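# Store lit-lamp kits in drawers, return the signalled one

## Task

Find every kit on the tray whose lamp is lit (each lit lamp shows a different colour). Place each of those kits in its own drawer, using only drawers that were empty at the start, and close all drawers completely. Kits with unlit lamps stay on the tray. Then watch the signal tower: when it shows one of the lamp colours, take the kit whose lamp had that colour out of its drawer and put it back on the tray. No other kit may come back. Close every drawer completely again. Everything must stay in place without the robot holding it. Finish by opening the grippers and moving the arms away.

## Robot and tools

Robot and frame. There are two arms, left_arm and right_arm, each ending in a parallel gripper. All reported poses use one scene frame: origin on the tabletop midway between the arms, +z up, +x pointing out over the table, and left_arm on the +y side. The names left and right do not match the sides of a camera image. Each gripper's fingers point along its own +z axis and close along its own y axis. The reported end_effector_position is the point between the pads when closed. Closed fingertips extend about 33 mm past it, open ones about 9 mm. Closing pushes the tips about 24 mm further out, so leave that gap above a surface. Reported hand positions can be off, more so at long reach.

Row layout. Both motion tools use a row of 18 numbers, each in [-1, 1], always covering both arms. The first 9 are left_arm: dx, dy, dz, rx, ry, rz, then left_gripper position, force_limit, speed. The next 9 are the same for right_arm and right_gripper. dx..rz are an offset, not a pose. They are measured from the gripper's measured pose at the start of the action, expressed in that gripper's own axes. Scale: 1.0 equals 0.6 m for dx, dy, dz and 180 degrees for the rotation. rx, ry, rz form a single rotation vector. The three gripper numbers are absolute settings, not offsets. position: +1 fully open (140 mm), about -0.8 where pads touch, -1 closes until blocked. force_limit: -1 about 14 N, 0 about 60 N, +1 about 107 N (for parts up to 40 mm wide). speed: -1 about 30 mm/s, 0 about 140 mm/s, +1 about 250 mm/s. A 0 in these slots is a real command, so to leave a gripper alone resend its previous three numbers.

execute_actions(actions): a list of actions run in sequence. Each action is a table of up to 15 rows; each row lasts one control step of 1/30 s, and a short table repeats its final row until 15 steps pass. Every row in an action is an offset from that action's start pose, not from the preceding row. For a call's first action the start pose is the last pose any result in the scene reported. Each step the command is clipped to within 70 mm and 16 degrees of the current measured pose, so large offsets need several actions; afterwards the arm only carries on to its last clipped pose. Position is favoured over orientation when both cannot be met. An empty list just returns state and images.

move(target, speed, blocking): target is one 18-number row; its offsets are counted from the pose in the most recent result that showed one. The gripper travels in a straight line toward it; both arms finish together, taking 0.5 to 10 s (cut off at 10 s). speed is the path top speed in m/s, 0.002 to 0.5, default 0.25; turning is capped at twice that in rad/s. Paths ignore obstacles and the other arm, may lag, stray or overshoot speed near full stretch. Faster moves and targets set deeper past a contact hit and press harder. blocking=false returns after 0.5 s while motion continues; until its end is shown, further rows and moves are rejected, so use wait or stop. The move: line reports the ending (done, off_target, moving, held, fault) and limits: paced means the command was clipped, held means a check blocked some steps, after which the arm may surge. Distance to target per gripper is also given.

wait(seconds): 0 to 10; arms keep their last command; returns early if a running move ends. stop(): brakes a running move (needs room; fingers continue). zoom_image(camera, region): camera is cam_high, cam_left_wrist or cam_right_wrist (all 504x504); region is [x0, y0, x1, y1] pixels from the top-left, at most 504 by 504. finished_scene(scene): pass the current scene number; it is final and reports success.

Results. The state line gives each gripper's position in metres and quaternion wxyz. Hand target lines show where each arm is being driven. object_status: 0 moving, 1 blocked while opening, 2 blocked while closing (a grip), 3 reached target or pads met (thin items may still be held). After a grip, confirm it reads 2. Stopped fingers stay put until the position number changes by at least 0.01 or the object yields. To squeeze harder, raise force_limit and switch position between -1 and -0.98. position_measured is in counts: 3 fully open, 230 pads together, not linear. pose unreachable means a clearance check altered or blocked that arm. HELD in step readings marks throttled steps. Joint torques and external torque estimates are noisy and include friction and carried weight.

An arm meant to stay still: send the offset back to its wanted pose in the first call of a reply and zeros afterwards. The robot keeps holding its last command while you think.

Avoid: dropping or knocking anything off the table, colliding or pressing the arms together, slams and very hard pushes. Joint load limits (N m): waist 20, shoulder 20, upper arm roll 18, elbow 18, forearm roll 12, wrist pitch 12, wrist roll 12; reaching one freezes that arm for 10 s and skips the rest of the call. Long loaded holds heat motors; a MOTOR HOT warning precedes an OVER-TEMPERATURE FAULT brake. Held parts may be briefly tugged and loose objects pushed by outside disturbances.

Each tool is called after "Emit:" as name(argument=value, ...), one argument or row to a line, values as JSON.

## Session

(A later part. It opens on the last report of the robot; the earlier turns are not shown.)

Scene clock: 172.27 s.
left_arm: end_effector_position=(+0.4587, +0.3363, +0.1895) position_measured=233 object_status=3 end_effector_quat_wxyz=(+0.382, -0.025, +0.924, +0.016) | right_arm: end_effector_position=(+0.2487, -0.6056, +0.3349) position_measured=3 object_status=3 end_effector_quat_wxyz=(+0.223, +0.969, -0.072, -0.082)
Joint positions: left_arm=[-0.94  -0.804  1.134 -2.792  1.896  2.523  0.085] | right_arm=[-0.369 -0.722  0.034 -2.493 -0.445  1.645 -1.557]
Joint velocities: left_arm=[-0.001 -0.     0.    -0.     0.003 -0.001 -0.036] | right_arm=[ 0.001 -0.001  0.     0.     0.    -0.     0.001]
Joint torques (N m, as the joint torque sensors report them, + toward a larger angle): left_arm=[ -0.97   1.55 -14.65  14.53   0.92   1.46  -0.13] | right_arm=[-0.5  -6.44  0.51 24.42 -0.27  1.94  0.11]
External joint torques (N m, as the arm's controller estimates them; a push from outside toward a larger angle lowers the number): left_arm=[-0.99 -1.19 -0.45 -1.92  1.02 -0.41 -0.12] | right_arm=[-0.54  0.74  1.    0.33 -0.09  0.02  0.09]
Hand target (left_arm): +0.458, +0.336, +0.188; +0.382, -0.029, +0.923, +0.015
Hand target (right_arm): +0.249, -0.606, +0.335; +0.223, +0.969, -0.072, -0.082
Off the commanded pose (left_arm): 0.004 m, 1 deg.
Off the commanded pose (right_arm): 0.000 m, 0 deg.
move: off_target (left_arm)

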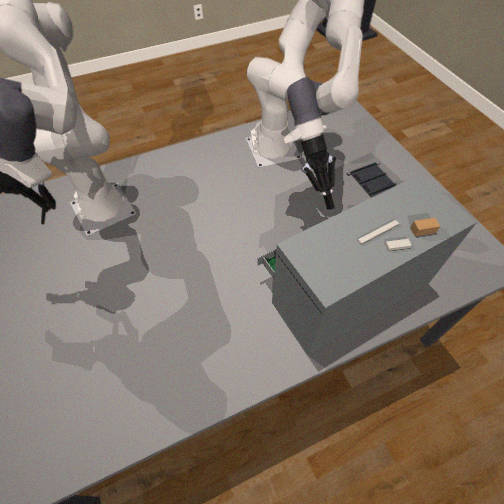

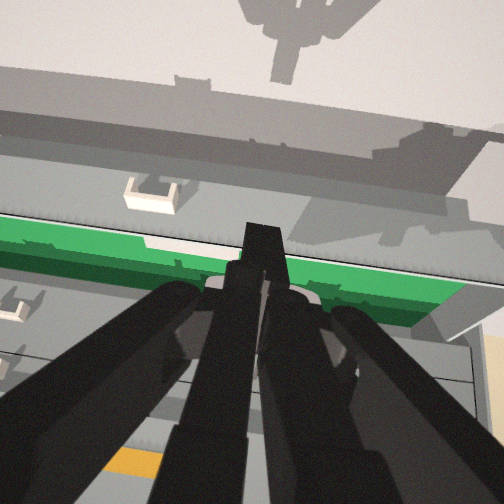

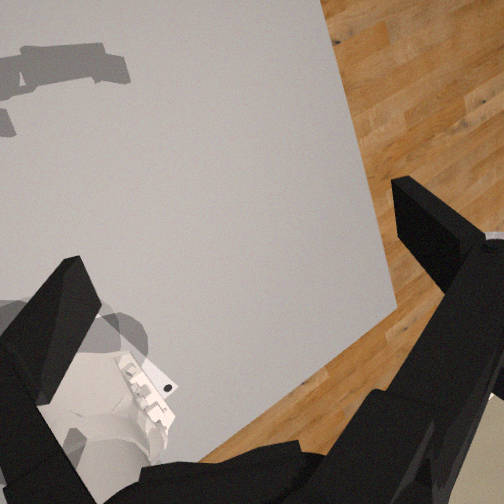

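Emit:
move(
  target=[0.045,-0.02,0.075,0,0,0,-0.9,0,0,0,0,0,0,0,0,1,0,0],
  speed=0.15,
)

Emit:
move(
  target=[-0.171,0.005,0.169,0,0,0,-0.9,0,0,0,0,0,0,0,0,1,0,0],
  speed=0.08,
)

Emit:
move(
  target=[0.055,0,-0.055,0,0,0,-0.9,0,0,0,0,0,0,0,0,1,0,0],
  speed=0.15,
)

Emit:
move(
  target=[0.02,-0.085,0.05,0,0,0,-0.3,0,0,0,0,0,0,0,0,1,0,0],
  speed=0.15,
)

Scene clock: 176.70 s.
left_arm: end_effector_position=(+0.4720, +0.3236, +0.1396) position_measured=233 object_status=3 end_effector_quat_wxyz=(+0.383, -0.020, +0.923, +0.016) | right_arm: end_effector_position=(+0.2487, -0.6056, +0.3349) position_measured=3 object_status=3 end_effector_quat_wxyz=(+0.223, +0.969, -0.072, -0.082)
Joint positions: left_arm=[-1.179 -0.762  1.366 -2.742  2.12   2.485 -0.103] | right_arm=[-0.369 -0.722  0.034 -2.493 -0.445  1.645 -1.557]
Joint velocities: left_arm=[-0.002 -0.004  0.003 -0.001  0.005 -0.013 -0.03 ] | right_arm=[-0.001 -0.     0.001  0.002  0.    -0.    -0.   ]
Joint torques (N m, as the joint torque sensors report them, + toward a larger angle): left_arm=[ -1.15   3.6  -15.76  12.91   0.89   1.21  -0.14] | right_arm=[-0.36 -6.47  0.44 24.49 -0.27  1.92  0.12]
External joint torques (N m, as the arm's controller estimates them; a push from outside toward a larger angle lowers the number): left_arm=[-1.13 -2.27 -0.31 -0.99  0.97 -0.34 -0.12] | right_arm=[-0.35  0.64  0.98  0.41 -0.08  0.    0.1 ]
Hand target (left_arm): +0.473, +0.324, +0.140; +0.385, -0.025, +0.923, +0.015
Hand target (right_arm): +0.249, -0.606, +0.335; +0.223, +0.969, -0.072, -0.082
Off the commanded pose (left_arm): 0.002 m, 1 deg.
Off the commanded pose (right_arm): 0.000 m, 0 deg.
move: done

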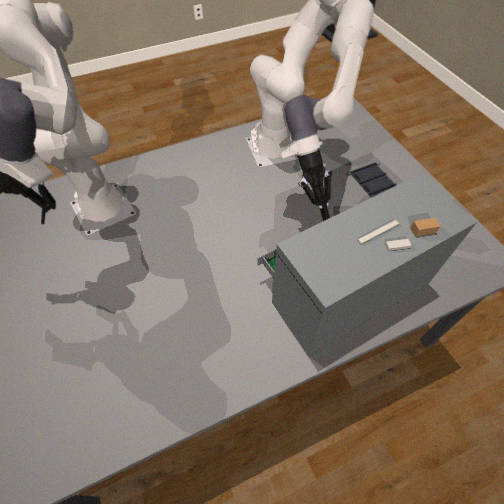

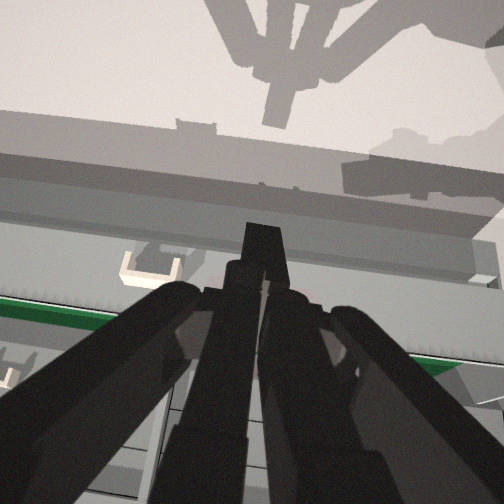

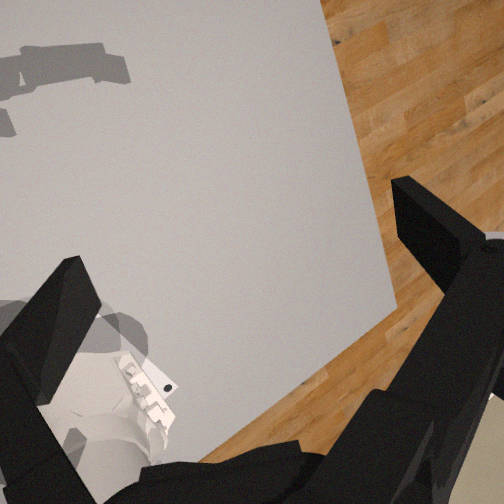

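Scene clock: 178.87 s.
left_arm: end_effector_position=(+0.6097, +0.3320, +0.1364) position_measured=233 object_status=3 end_effector_quat_wxyz=(+0.381, -0.028, +0.924, +0.014) | right_arm: end_effector_position=(+0.2487, -0.6056, +0.3349) position_measured=3 object_status=3 end_effector_quat_wxyz=(+0.223, +0.969, -0.072, -0.082)
Joint positions: left_arm=[-1.669 -0.787  1.752 -2.314  2.048  2.521  0.019] | right_arm=[-0.369 -0.722  0.034 -2.493 -0.445  1.645 -1.557]
Joint velocities: left_arm=[-0.005 -0.     0.009  0.004 -0.012  0.009  0.033] | right_arm=[-0.001  0.    -0.001  0.001  0.001  0.    -0.001]
Joint torques (N m, as the joint torque sensors report them, + toward a larger angle): left_arm=[ -4.    16.14 -21.29  21.79   0.01   2.25   0.45] | right_arm=[-0.45 -6.49  0.49 24.34 -0.28  1.89  0.13]
External joint torques (N m, as the arm's controller estimates them; a push from outside toward a larger angle lowers the number): left_arm=[-3.98 -2.93 -0.27  7.67  0.13  0.45  0.47] | right_arm=[-0.4   0.62  1.09  0.24 -0.09 -0.04  0.11]
Hand target (left_arm): +0.616, +0.332, +0.141; +0.385, -0.021, +0.923, +0.015
Hand target (right_arm): +0.249, -0.606, +0.335; +0.223, +0.969, -0.072, -0.082
Off the commanded pose (left_arm): 0.008 m, 1 deg.
Off the commanded pose (right_arm): 0.000 m, 0 deg.
move: off_target (left_arm)

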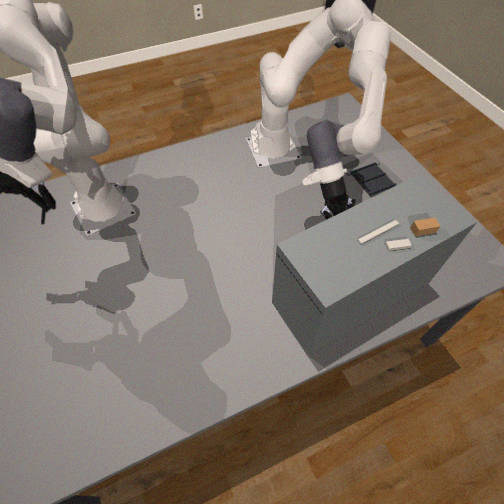

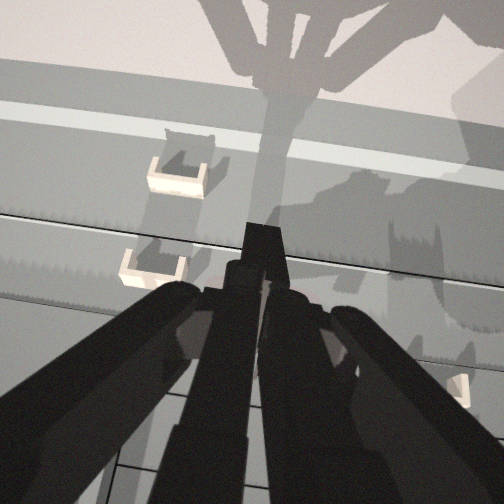

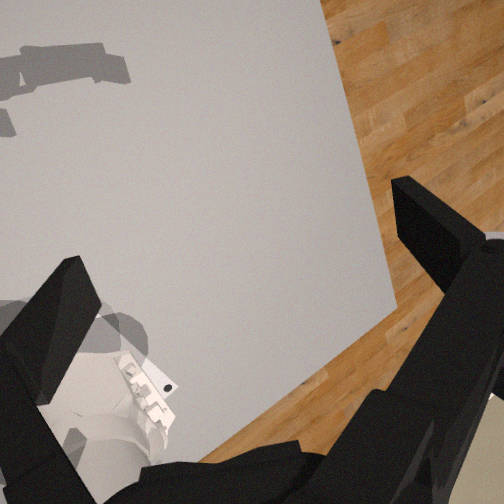

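Scene clock: 179.70 s.
left_arm: end_effector_position=(+0.5637, +0.3288, +0.1365) position_measured=233 object_status=3 end_effector_quat_wxyz=(+0.379, -0.023, +0.925, +0.015) | right_arm: end_effector_position=(+0.2487, -0.6056, +0.3349) position_measured=3 object_status=3 end_effector_quat_wxyz=(+0.223, +0.969, -0.072, -0.082)
Joint positions: left_arm=[-1.522 -0.752  1.641 -2.456  2.076  2.517 -0.031] | right_arm=[-0.369 -0.722  0.034 -2.493 -0.445  1.645 -1.557]
Joint velocities: left_arm=[ 0.007 -0.001 -0.005 -0.004  0.005 -0.008 -0.027] | right_arm=[-0.001  0.001 -0.001  0.001  0.     0.001 -0.   ]
Joint torques (N m, as the joint torque sensors report them, + toward a larger angle): left_arm=[  1.95  11.22 -20.91  11.99   0.94   1.35  -0.15] | right_arm=[-0.49 -6.27  0.58 24.34 -0.29  1.92  0.1 ]
External joint torques (N m, as the arm's controller estimates them; a push from outside toward a larger angle lowers the number): left_arm=[ 1.9  -2.77 -1.8  -2.19  1.07 -0.34 -0.13] | right_arm=[-0.44  0.86  1.19  0.2  -0.1   0.    0.08]
Hand target (left_arm): +0.563, +0.330, +0.137; +0.380, -0.027, +0.924, +0.014
Hand target (right_arm): +0.249, -0.606, +0.335; +0.223, +0.969, -0.072, -0.082
Off the commanded pose (left_arm): 0.001 m, 1 deg.
Off the commanded pose (right_arm): 0.000 m, 0 deg.
move: done

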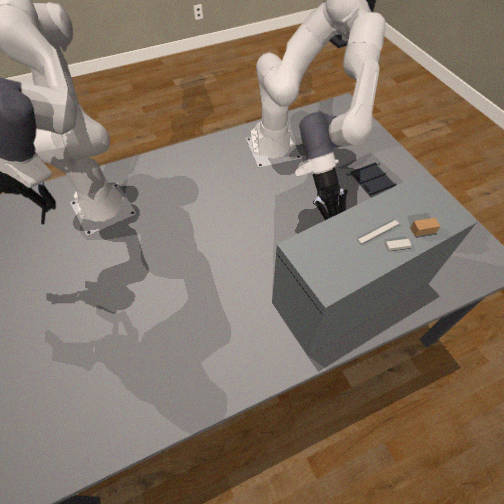

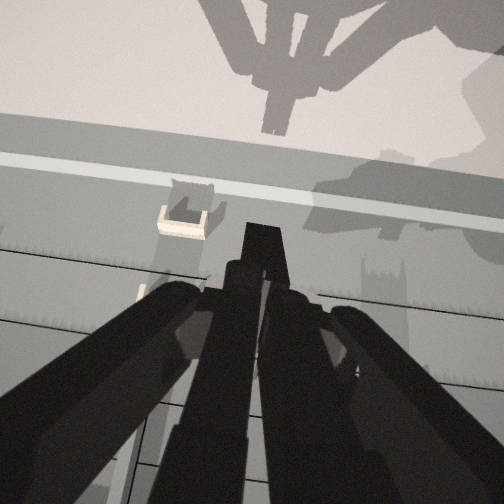

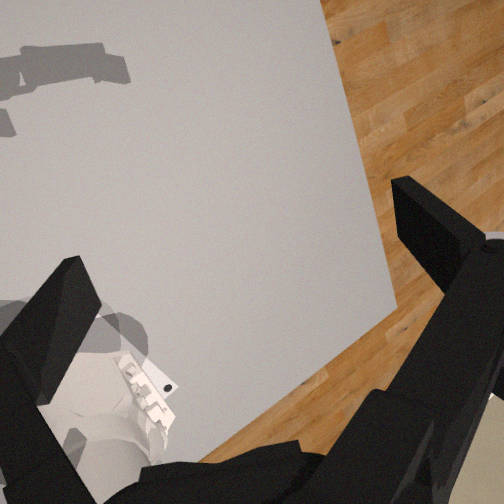

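Scene clock: 180.73 s.
left_arm: end_effector_position=(+0.5775, +0.2762, +0.1083) position_measured=167 object_status=3 end_effector_quat_wxyz=(+0.380, -0.019, +0.925, +0.012) | right_arm: end_effector_position=(+0.2487, -0.6056, +0.3349) position_measured=3 object_status=3 end_effector_quat_wxyz=(+0.223, +0.969, -0.072, -0.082)
Joint positions: left_arm=[-1.756 -0.806  1.75  -2.395  2.132  2.415 -0.126] | right_arm=[-0.369 -0.722  0.034 -2.493 -0.445  1.645 -1.557]
Joint velocities: left_arm=[-0.002 -0.006 -0.     0.001  0.005 -0.015 -0.025] | right_arm=[ 0.     0.002 -0.    -0.001 -0.    -0.001 -0.001]
Joint torques (N m, as the joint torque sensors report them, + toward a larger angle): left_arm=[ -1.34  15.54 -20.47  13.79   1.18   1.     0.02] | right_arm=[-0.5  -6.59  0.57 24.45 -0.29  1.89  0.12]
External joint torques (N m, as the arm's controller estimates them; a push from outside toward a larger angle lowers the number): left_arm=[-1.32 -2.6   0.29  0.73  1.05 -0.56  0.03] | right_arm=[-0.51  0.48  1.11  0.4  -0.11 -0.03  0.1 ]
Hand target (left_arm): +0.579, +0.277, +0.109; +0.381, -0.024, +0.924, +0.012
Hand target (right_arm): +0.249, -0.606, +0.335; +0.223, +0.969, -0.072, -0.082
Off the commanded pose (left_arm): 0.004 m, 0 deg.
Off the commanded pose (right_arm): 0.000 m, 0 deg.
move: off_target (left_arm)

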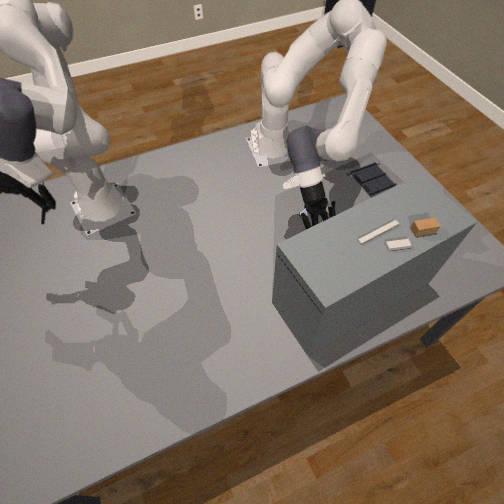

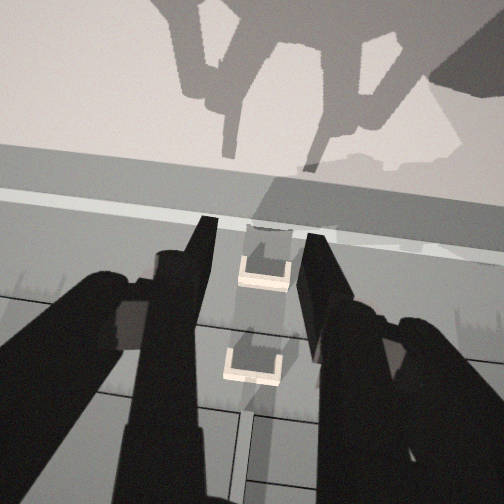

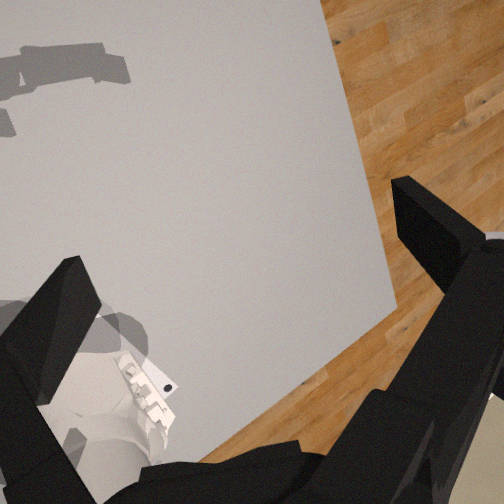

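Emit:
move(
  target=[-0.018,0.01,0.058,0,0,-0.01,-0.3,0,0,0,0,0,0,0,0,1,0,0],
  speed=0.05,
)

Emit:
move(
  target=[0,0,0,0,0,0,-1,0.3,-0.5,0,0,0,0,0,0,1,0,0],
)

Scene clock: 183.07 s.
left_arm: end_effector_position=(+0.6081, +0.2854, +0.0907) position_measured=167 object_status=3 end_effector_quat_wxyz=(+0.379, -0.039, +0.925, +0.007) | right_arm: end_effector_position=(+0.2487, -0.6056, +0.3349) position_measured=3 object_status=3 end_effector_quat_wxyz=(+0.223, +0.969, -0.072, -0.082)
Joint positions: left_arm=[-1.844 -0.872  1.844 -2.296  2.163  2.413 -0.129] | right_arm=[-0.369 -0.722  0.034 -2.493 -0.445  1.645 -1.557]
Joint velocities: left_arm=[-0.006 -0.001  0.002  0.003  0.004  0.003  0.003] | right_arm=[-0.001  0.001  0.    -0.001  0.001  0.     0.   ]
Joint torques (N m, as the joint torque sensors report them, + toward a larger angle): left_arm=[ -1.59  18.72 -22.34  12.48   1.12   2.05   0.27] | right_arm=[-0.55 -6.35  0.54 24.48 -0.28  1.94  0.15]
External joint torques (N m, as the arm's controller estimates them; a push from outside toward a larger angle lowers the number): left_arm=[-1.62 -3.64  0.12  0.33  0.98  0.44  0.29] | right_arm=[-0.55  0.62  1.07  0.54 -0.1   0.03  0.13]
Hand target (left_arm): +0.609, +0.284, +0.091; +0.380, -0.034, +0.924, +0.007
Hand target (right_arm): +0.249, -0.606, +0.335; +0.223, +0.969, -0.072, -0.082
Off the commanded pose (left_arm): 0.002 m, 1 deg.
Off the commanded pose (right_arm): 0.000 m, 0 deg.
move: done

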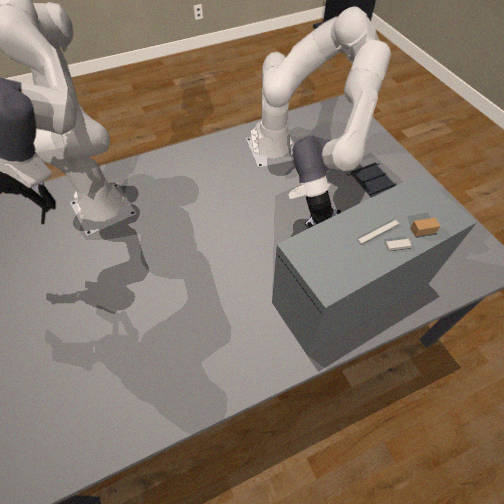

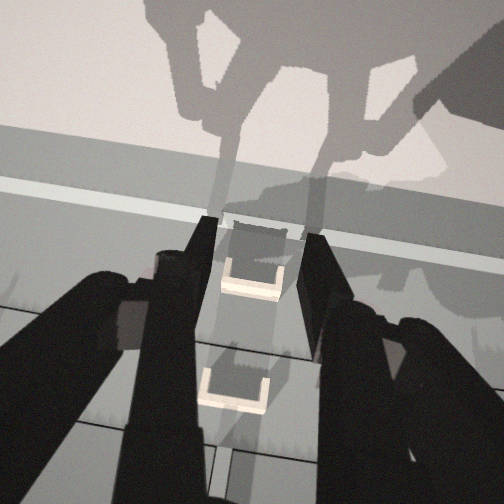

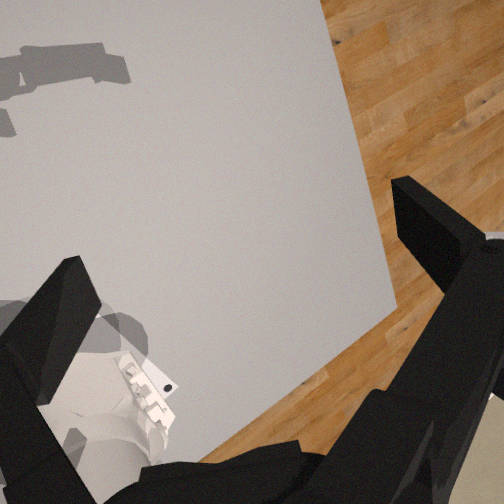

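Scene clock: 183.60 s.
left_arm: end_effector_position=(+0.6081, +0.2847, +0.0909) position_measured=195 object_status=2 end_effector_quat_wxyz=(+0.379, -0.038, +0.925, +0.006) | right_arm: end_effector_position=(+0.2487, -0.6056, +0.3349) position_measured=3 object_status=3 end_effector_quat_wxyz=(+0.223, +0.969, -0.072, -0.082)
Joint positions: left_arm=[-1.844 -0.872  1.844 -2.296  2.163  2.414 -0.129] | right_arm=[-0.369 -0.722  0.034 -2.493 -0.445  1.645 -1.557]
Joint velocities: left_arm=[ 0.001  0.    -0.    -0.001  0.002  0.001  0.001] | right_arm=[-0.001  0.     0.001 -0.001 -0.     0.     0.   ]
Joint torques (N m, as the joint torque sensors report them, + toward a larger angle): left_arm=[  0.41  20.49 -23.51  11.15   0.03   1.58   0.03] | right_arm=[-0.52 -6.57  0.43 24.5  -0.27  1.93  0.15]
External joint torques (N m, as the arm's controller estimates them; a push from outside toward a larger angle lowers the number): left_arm=[ 0.45 -1.86 -1.03 -0.97 -0.11 -0.04  0.05] | right_arm=[-0.48  0.54  1.02  0.45 -0.08  0.01  0.13]
Hand target (left_arm): +0.608, +0.285, +0.091; +0.379, -0.039, +0.925, +0.007
Hand target (right_arm): +0.249, -0.606, +0.335; +0.223, +0.969, -0.072, -0.082
Off the commanded pose (left_arm): 0.001 m, 0 deg.
Off the commanded pose (right_arm): 0.000 m, 0 deg.
move: done

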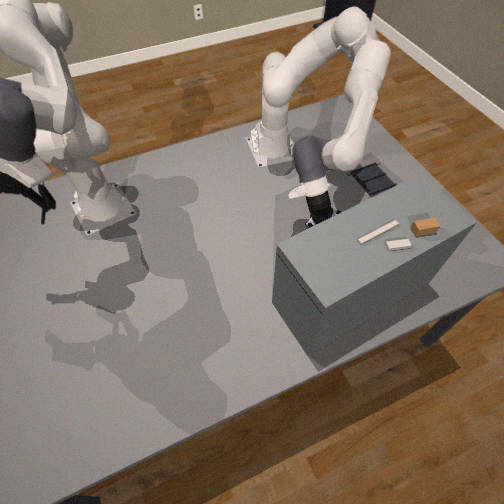

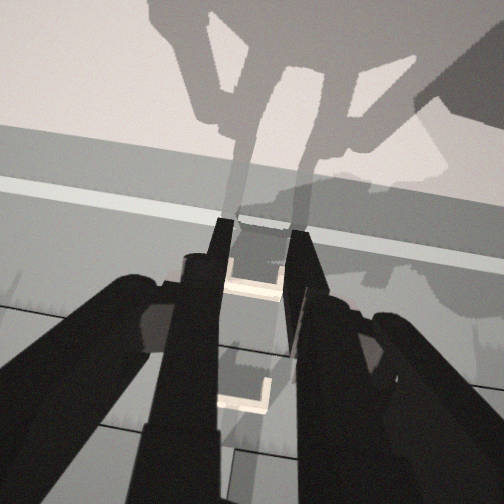

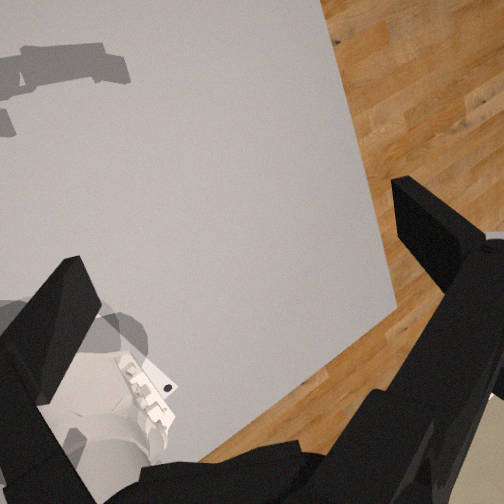

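Emit:
move(
  target=[0.136,-0.003,-0.136,0,0,0,-1,0.3,-0.5,0,0,0,0,0,0,1,0,0],
  speed=0.07,
)

Emit:
move(
  target=[0,0,0,0,0,0,-0.3,0,0,0,0,0,0,0,0,1,0,0],
)

Emit:
move(
  target=[-0.07,0,-0.1,0,0,0,1,0,0,0,0,0,0,0,0,1,0,0],
  speed=0.12,
)

Scene clock: 187.57 s.
left_arm: end_effector_position=(+0.4890, +0.2714, +0.0885) position_measured=195 object_status=2 end_effector_quat_wxyz=(+0.372, -0.033, +0.928, +0.003) | right_arm: end_effector_position=(+0.2487, -0.6056, +0.3349) position_measured=3 object_status=3 end_effector_quat_wxyz=(+0.223, +0.969, -0.072, -0.082)
Joint positions: left_arm=[-1.563 -0.791  1.615 -2.649  2.21   2.359 -0.279] | right_arm=[-0.369 -0.722  0.034 -2.493 -0.445  1.645 -1.557]
Joint velocities: left_arm=[ 0.003 -0.001 -0.005 -0.004  0.    -0.004 -0.02 ] | right_arm=[ 0.001 -0.     0.    -0.001 -0.001 -0.001 -0.   ]
Joint torques (N m, as the joint torque sensors report them, + toward a larger angle): left_arm=[  3.91  11.63 -23.31  12.6    2.17   0.33  -0.08] | right_arm=[-0.41 -6.57  0.59 24.5  -0.31  1.93  0.1 ]
External joint torques (N m, as the arm's controller estimates them; a push from outside toward a larger angle lowers the number): left_arm=[ 3.91  0.   -5.51  0.85  1.92 -1.05 -0.05] | right_arm=[-0.43  0.5   1.13  0.48 -0.12  0.01  0.08]
Hand target (left_arm): +0.494, +0.275, +0.093; +0.379, -0.037, +0.925, +0.006
Hand target (right_arm): +0.249, -0.606, +0.335; +0.223, +0.969, -0.072, -0.082
Off the commanded pose (left_arm): 0.006 m, 1 deg.
Off the commanded pose (right_arm): 0.000 m, 0 deg.
move: off_target (left_arm)

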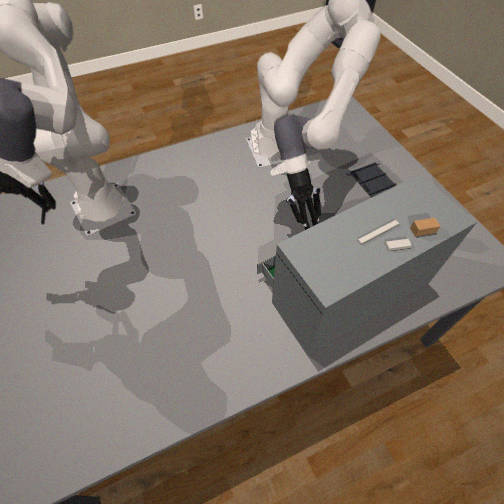

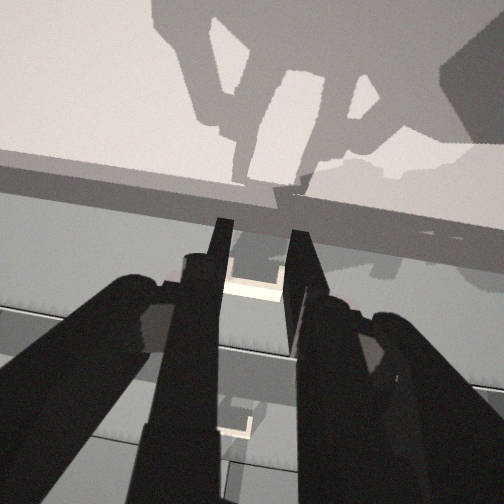

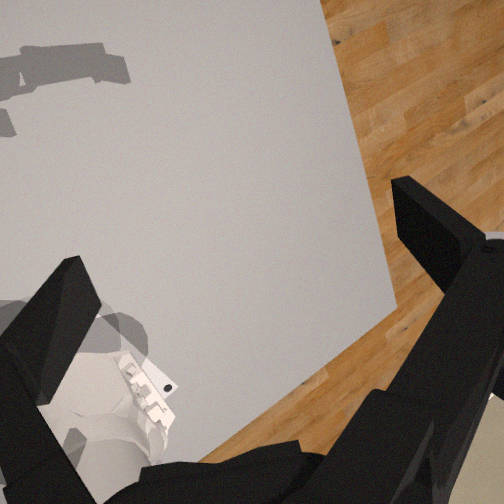

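Scene clock: 188.07 s.
left_arm: end_effector_position=(+0.4888, +0.2714, +0.0882) position_measured=167 object_status=3 end_effector_quat_wxyz=(+0.372, -0.033, +0.928, +0.003) | right_arm: end_effector_position=(+0.2487, -0.6056, +0.3349) position_measured=3 object_status=3 end_effector_quat_wxyz=(+0.223, +0.969, -0.072, -0.082)
Joint positions: left_arm=[-1.563 -0.791  1.616 -2.649  2.21   2.359 -0.279] | right_arm=[-0.369 -0.722  0.034 -2.493 -0.445  1.645 -1.557]
Joint velocities: left_arm=[-0.001  0.002  0.001  0.002  0.001  0.001  0.   ] | right_arm=[ 0.002 -0.001  0.     0.001  0.     0.    -0.   ]
Joint torques (N m, as the joint torque sensors report them, + toward a larger angle): left_arm=[ -0.08  10.42 -19.18  11.5    0.23   1.54   0.03] | right_arm=[-0.58 -6.57  0.24 24.35 -0.29  1.93  0.13]
External joint torques (N m, as the arm's controller estimates them; a push from outside toward a larger angle lowers the number): left_arm=[-0.08 -1.25 -1.42 -0.11 -0.02  0.15  0.05] | right_arm=[-0.63  0.56  0.74  0.28 -0.11  0.    0.11]
Hand target (left_arm): +0.489, +0.271, +0.088; +0.372, -0.033, +0.928, +0.003
Hand target (right_arm): +0.249, -0.606, +0.335; +0.223, +0.969, -0.072, -0.082
Off the commanded pose (left_arm): 0.000 m, 0 deg.
Off the commanded pose (right_arm): 0.000 m, 0 deg.
move: done

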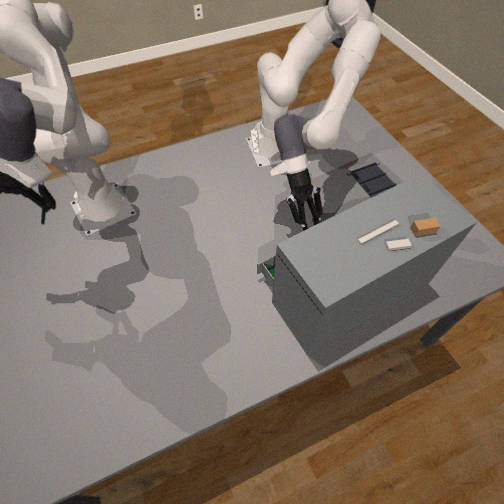

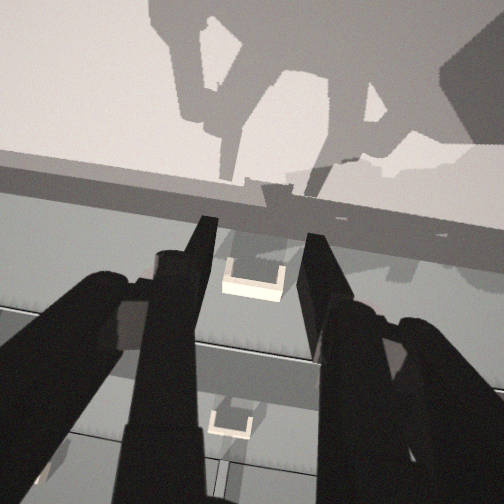

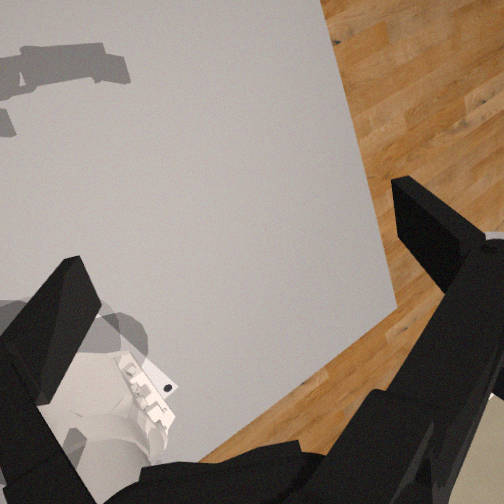

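Scene clock: 189.37 s.
left_arm: end_effector_position=(+0.4795, +0.2738, +0.1607) position_measured=3 object_status=3 end_effector_quat_wxyz=(+0.371, -0.040, +0.928, +0.003) | right_arm: end_effector_position=(+0.2487, -0.6056, +0.3349) position_measured=3 object_status=3 end_effector_quat_wxyz=(+0.223, +0.969, -0.072, -0.082)
Joint positions: left_arm=[-1.309 -0.776  1.305 -2.697  1.946  2.393 -0.109] | right_arm=[-0.369 -0.722  0.034 -2.493 -0.445  1.645 -1.557]
Joint velocities: left_arm=[ 0.     0.     0.     0.001 -0.007  0.003  0.039] | right_arm=[-0.     0.001  0.     0.001  0.     0.001 -0.001]
Joint torques (N m, as the joint torque sensors report them, + toward a larger angle): left_arm=[  1.96   5.55 -19.35  13.56  -1.07   2.05   0.25] | right_arm=[-0.47 -6.43  0.56 24.39 -0.28  1.94  0.14]
External joint torques (N m, as the arm's controller estimates them; a push from outside toward a larger angle lowers the number): left_arm=[ 1.93 -0.11 -3.14 -1.79 -1.26  0.36  0.27] | right_arm=[-0.48  0.67  1.09  0.31 -0.09  0.01  0.12]
Hand target (left_arm): +0.478, +0.273, +0.160; +0.369, -0.033, +0.929, +0.005
Hand target (right_arm): +0.249, -0.606, +0.335; +0.223, +0.969, -0.072, -0.082
Off the commanded pose (left_arm): 0.002 m, 1 deg.
Off the commanded pose (right_arm): 0.000 m, 0 deg.
move: done

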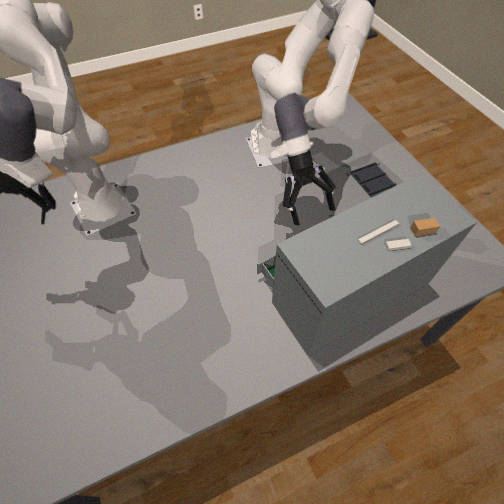

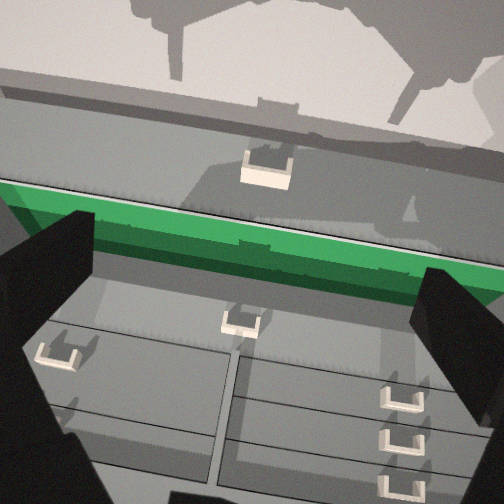

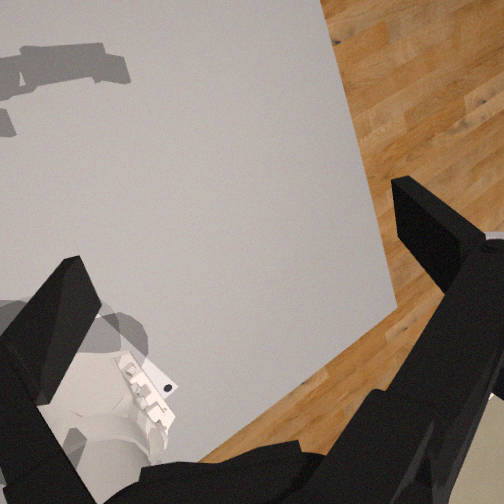

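Emit:
move(
  target=[-0.025,0.544,-0.04,0.002,0.241,0.026,0.15,0,0,0,0,0,0,0,0,1,0,0],
  speed=0.35,
)

Emit:
move(
  target=[-0.035,0.14,0.167,0,0,0,0.15,0,0,0,0,0,0,0,0,1,0,0],
)

Scene clock: 194.17 s.
left_arm: end_effector_position=(+0.4453, +0.6051, +0.1757) position_measured=110 object_status=3 end_effector_quat_wxyz=(-0.007, -0.009, +1.000, +0.006) | right_arm: end_effector_position=(+0.2487, -0.6056, +0.3349) position_measured=3 object_status=3 end_effector_quat_wxyz=(+0.223, +0.969, -0.072, -0.082)
Joint positions: left_arm=[-1.233 -1.004  1.464 -2.016  1.022  1.705  1.322] | right_arm=[-0.369 -0.722  0.034 -2.493 -0.445  1.645 -1.557]
Joint velocities: left_arm=[ 0.001  0.001 -0.     0.001  0.    -0.006  0.032] | right_arm=[ 0.002 -0.    -0.001 -0.001  0.001 -0.    -0.   ]
Joint torques (N m, as the joint torque sensors report them, + toward a larger angle): left_arm=[ -1.72  21.38 -27.33  14.53   0.95   1.9    0.33] | right_arm=[-0.48 -6.23  0.24 24.44 -0.27  1.9   0.14]
External joint torques (N m, as the arm's controller estimates them; a push from outside toward a larger angle lowers the number): left_arm=[-1.82 -2.53 -0.7   1.19  0.13 -0.48  0.33] | right_arm=[-0.51  0.84  0.79  0.42 -0.09 -0.01  0.12]
Hand target (left_arm): +0.445, +0.605, +0.175; -0.008, -0.003, +1.000, +0.006
Hand target (right_arm): +0.249, -0.606, +0.335; +0.223, +0.969, -0.072, -0.082
Off the commanded pose (left_arm): 0.008 m, 2 deg.
Off the commanded pose (right_arm): 0.000 m, 0 deg.
move: off_target (left_arm); limits=paced

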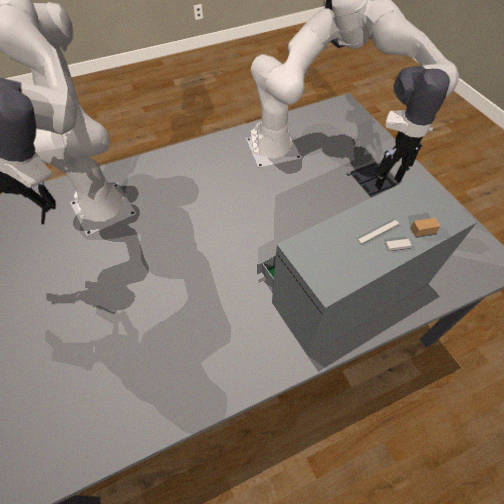

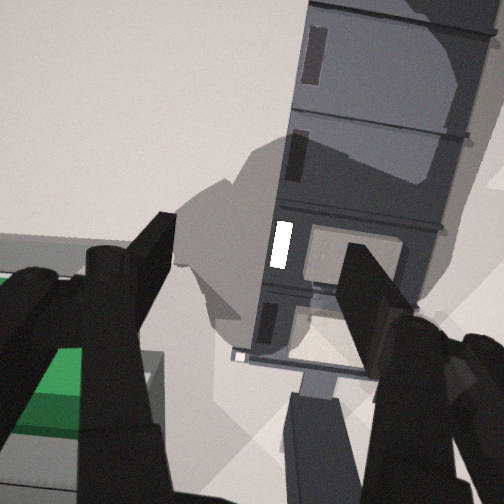

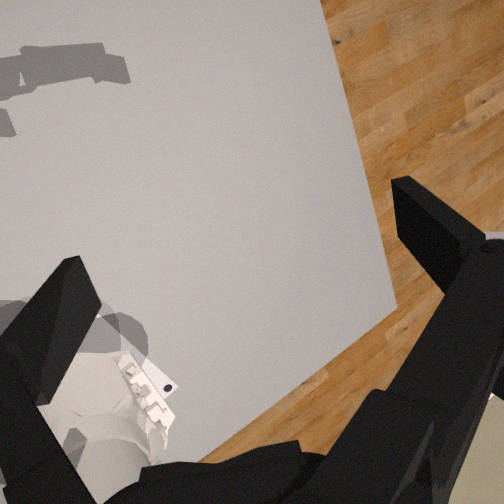

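Scene clock: 195.30 s.
left_arm: end_effector_position=(+0.4605, +0.6891, +0.0739) position_measured=110 object_status=3 end_effector_quat_wxyz=(-0.011, -0.017, +1.000, +0.005) | right_arm: end_effector_position=(+0.2487, -0.6056, +0.3349) position_measured=3 object_status=3 end_effector_quat_wxyz=(+0.223, +0.969, -0.072, -0.082)
Joint positions: left_arm=[-1.326 -1.127  1.706 -1.879  1.185  1.797  1.418] | right_arm=[-0.369 -0.722  0.034 -2.493 -0.445  1.645 -1.557]
Joint velocities: left_arm=[-0.001 -0.001 -0.001  0.002  0.004  0.003  0.027] | right_arm=[ 0.001  0.001 -0.001 -0.001  0.     0.     0.   ]
Joint torques (N m, as the joint torque sensors report them, + toward a larger angle): left_arm=[ -1.1   29.21 -30.01  11.35   1.84   2.76   0.26] | right_arm=[-0.28 -6.33  0.47 24.4  -0.27  1.91  0.11]
External joint torques (N m, as the arm's controller estimates them; a push from outside toward a larger angle lowers the number): left_arm=[-0.93 -3.16 -1.21  1.04  1.05  0.39  0.26] | right_arm=[-0.3   0.74  1.01  0.33 -0.09 -0.02  0.09]
Hand target (left_arm): +0.463, +0.690, +0.075; -0.008, -0.010, +1.000, +0.007
Hand target (right_arm): +0.249, -0.606, +0.335; +0.223, +0.969, -0.072, -0.082
Off the commanded pose (left_arm): 0.004 m, 1 deg.
Off the commanded pose (right_arm): 0.000 m, 0 deg.
move: off_target (left_arm)

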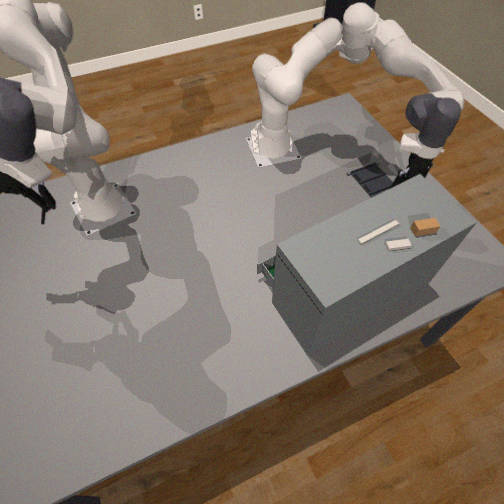

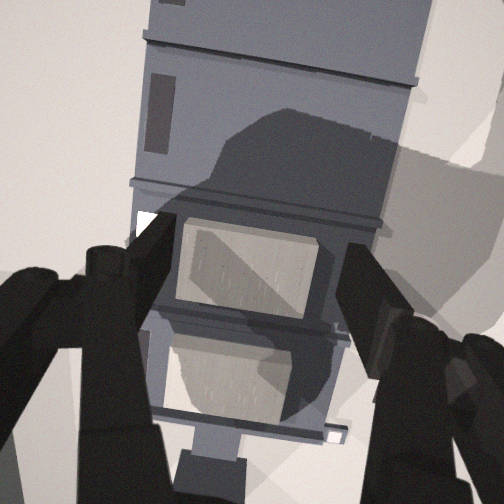

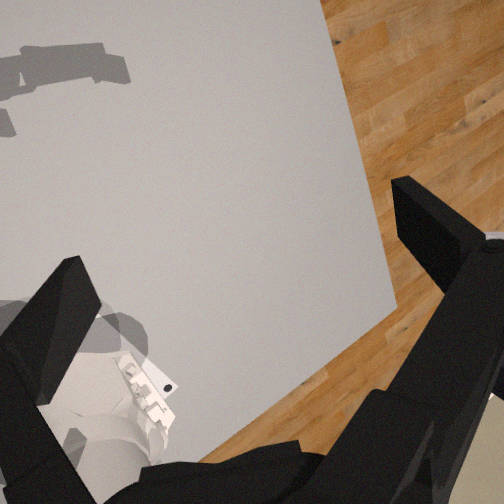

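Emit:
move(
  target=[-0.022,-0.01,0.015,0,0,0.011,0.15,0,0,0,0,0,0,0,0,1,0,0],
  speed=0.08,
)

Emit:
move(
  target=[-0.003,0,0.04,0,0,0,0.15,0,0,0,0,0,0,0,0,1,0,0],
  speed=0.05,
)

Scene clock: 197.47 s.
left_arm: end_effector_position=(+0.4722, +0.6819, +0.0656) position_measured=110 object_status=3 end_effector_quat_wxyz=(-0.012, -0.003, +1.000, +0.004) | right_arm: end_effector_position=(+0.2487, -0.6056, +0.3349) position_measured=3 object_status=3 end_effector_quat_wxyz=(+0.223, +0.969, -0.072, -0.082)
Joint positions: left_arm=[-1.37  -1.141  1.727 -1.852  1.193  1.8    1.433] | right_arm=[-0.369 -0.722  0.034 -2.493 -0.445  1.645 -1.557]
Joint velocities: left_arm=[-0.001  0.     0.003  0.006  0.002  0.002  0.008] | right_arm=[ 0.001 -0.     0.    -0.    -0.001 -0.     0.001]
Joint torques (N m, as the joint torque sensors report them, + toward a larger angle): left_arm=[ -1.48  29.97 -30.19  12.19   1.78   2.72   0.24] | right_arm=[-0.47 -6.32  0.51 24.23 -0.3   1.91  0.11]
External joint torques (N m, as the arm's controller estimates them; a push from outside toward a larger angle lowers the number): left_arm=[-1.27 -3.36 -1.31  2.24  1.01  0.37  0.24] | right_arm=[-0.5   0.82  1.03  0.14 -0.12 -0.01  0.09]
Hand target (left_arm): +0.474, +0.683, +0.065; -0.011, +0.001, +1.000, +0.005
Hand target (right_arm): +0.249, -0.606, +0.335; +0.223, +0.969, -0.072, -0.082
Off the commanded pose (left_arm): 0.003 m, 0 deg.
Off the commanded pose (right_arm): 0.000 m, 0 deg.
move: done

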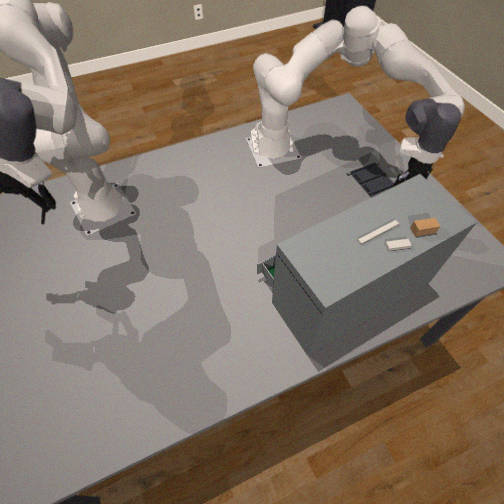

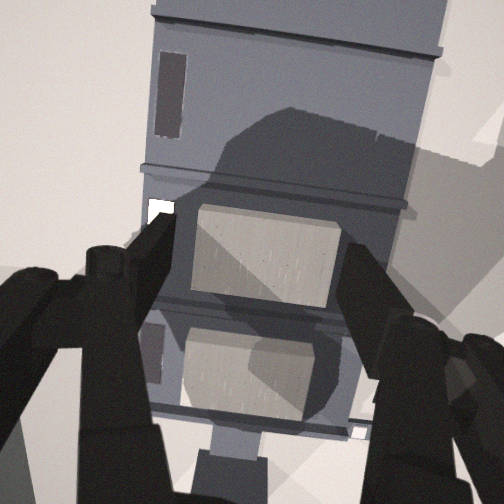

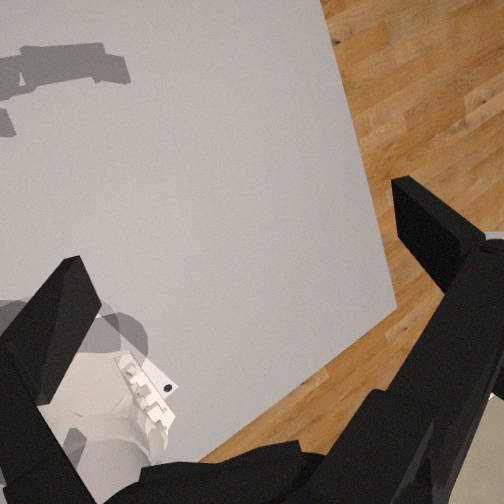

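Scene clock: 198.23 s.
left_arm: end_effector_position=(+0.4709, +0.6825, +0.0429) position_measured=110 object_status=3 end_effector_quat_wxyz=(-0.015, -0.003, +1.000, +0.002) | right_arm: end_effector_position=(+0.2487, -0.6056, +0.3349) position_measured=3 object_status=3 end_effector_quat_wxyz=(+0.223, +0.969, -0.072, -0.082)
Joint positions: left_arm=[-1.383 -1.161  1.765 -1.852  1.216  1.824  1.428] | right_arm=[-0.369 -0.722  0.034 -2.493 -0.445  1.645 -1.557]
Joint velocities: left_arm=[-0.001  0.     0.    -0.     0.001 -0.    -0.011] | right_arm=[-0.     0.    -0.003 -0.     0.    -0.    -0.002]
Joint torques (N m, as the joint torque sensors report them, + toward a larger angle): left_arm=[ -1.31  29.77 -28.63   9.02   2.3    3.52  -0.03] | right_arm=[-0.69 -6.37  0.6  24.43 -0.32  1.92  0.13]
External joint torques (N m, as the arm's controller estimates them; a push from outside toward a larger angle lowers the number): left_arm=[-1.46 -4.23  0.21 -0.76  1.52  1.18 -0.03] | right_arm=[-0.67  0.74  1.2   0.4  -0.14  0.01  0.11]
Hand target (left_arm): +0.474, +0.682, +0.042; -0.012, -0.002, +1.000, +0.004
Hand target (right_arm): +0.249, -0.606, +0.335; +0.223, +0.969, -0.072, -0.082
Off the commanded pose (left_arm): 0.003 m, 0 deg.
Off the commanded pose (right_arm): 0.000 m, 0 deg.
move: done

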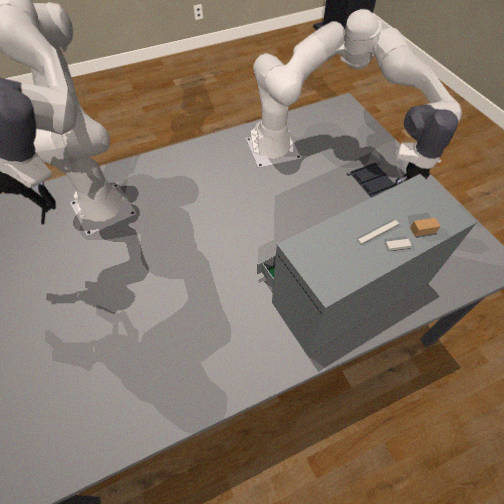

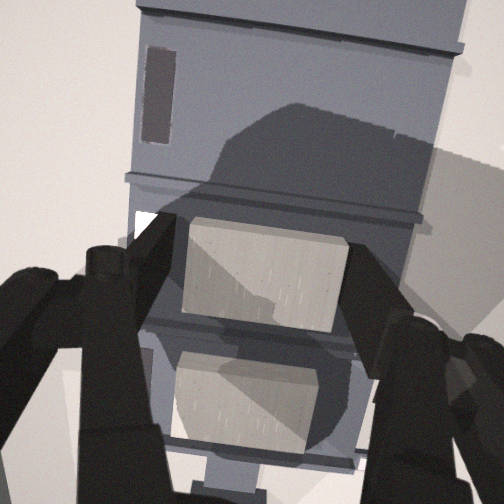

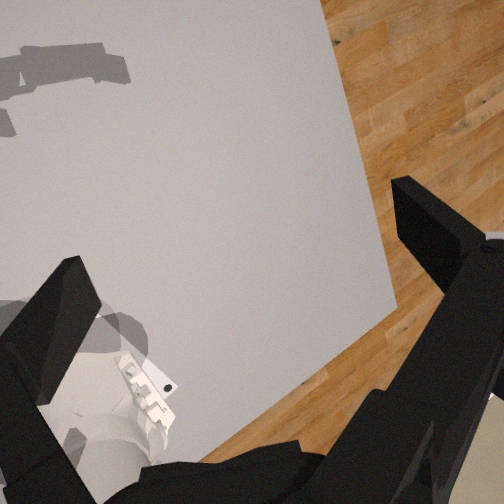

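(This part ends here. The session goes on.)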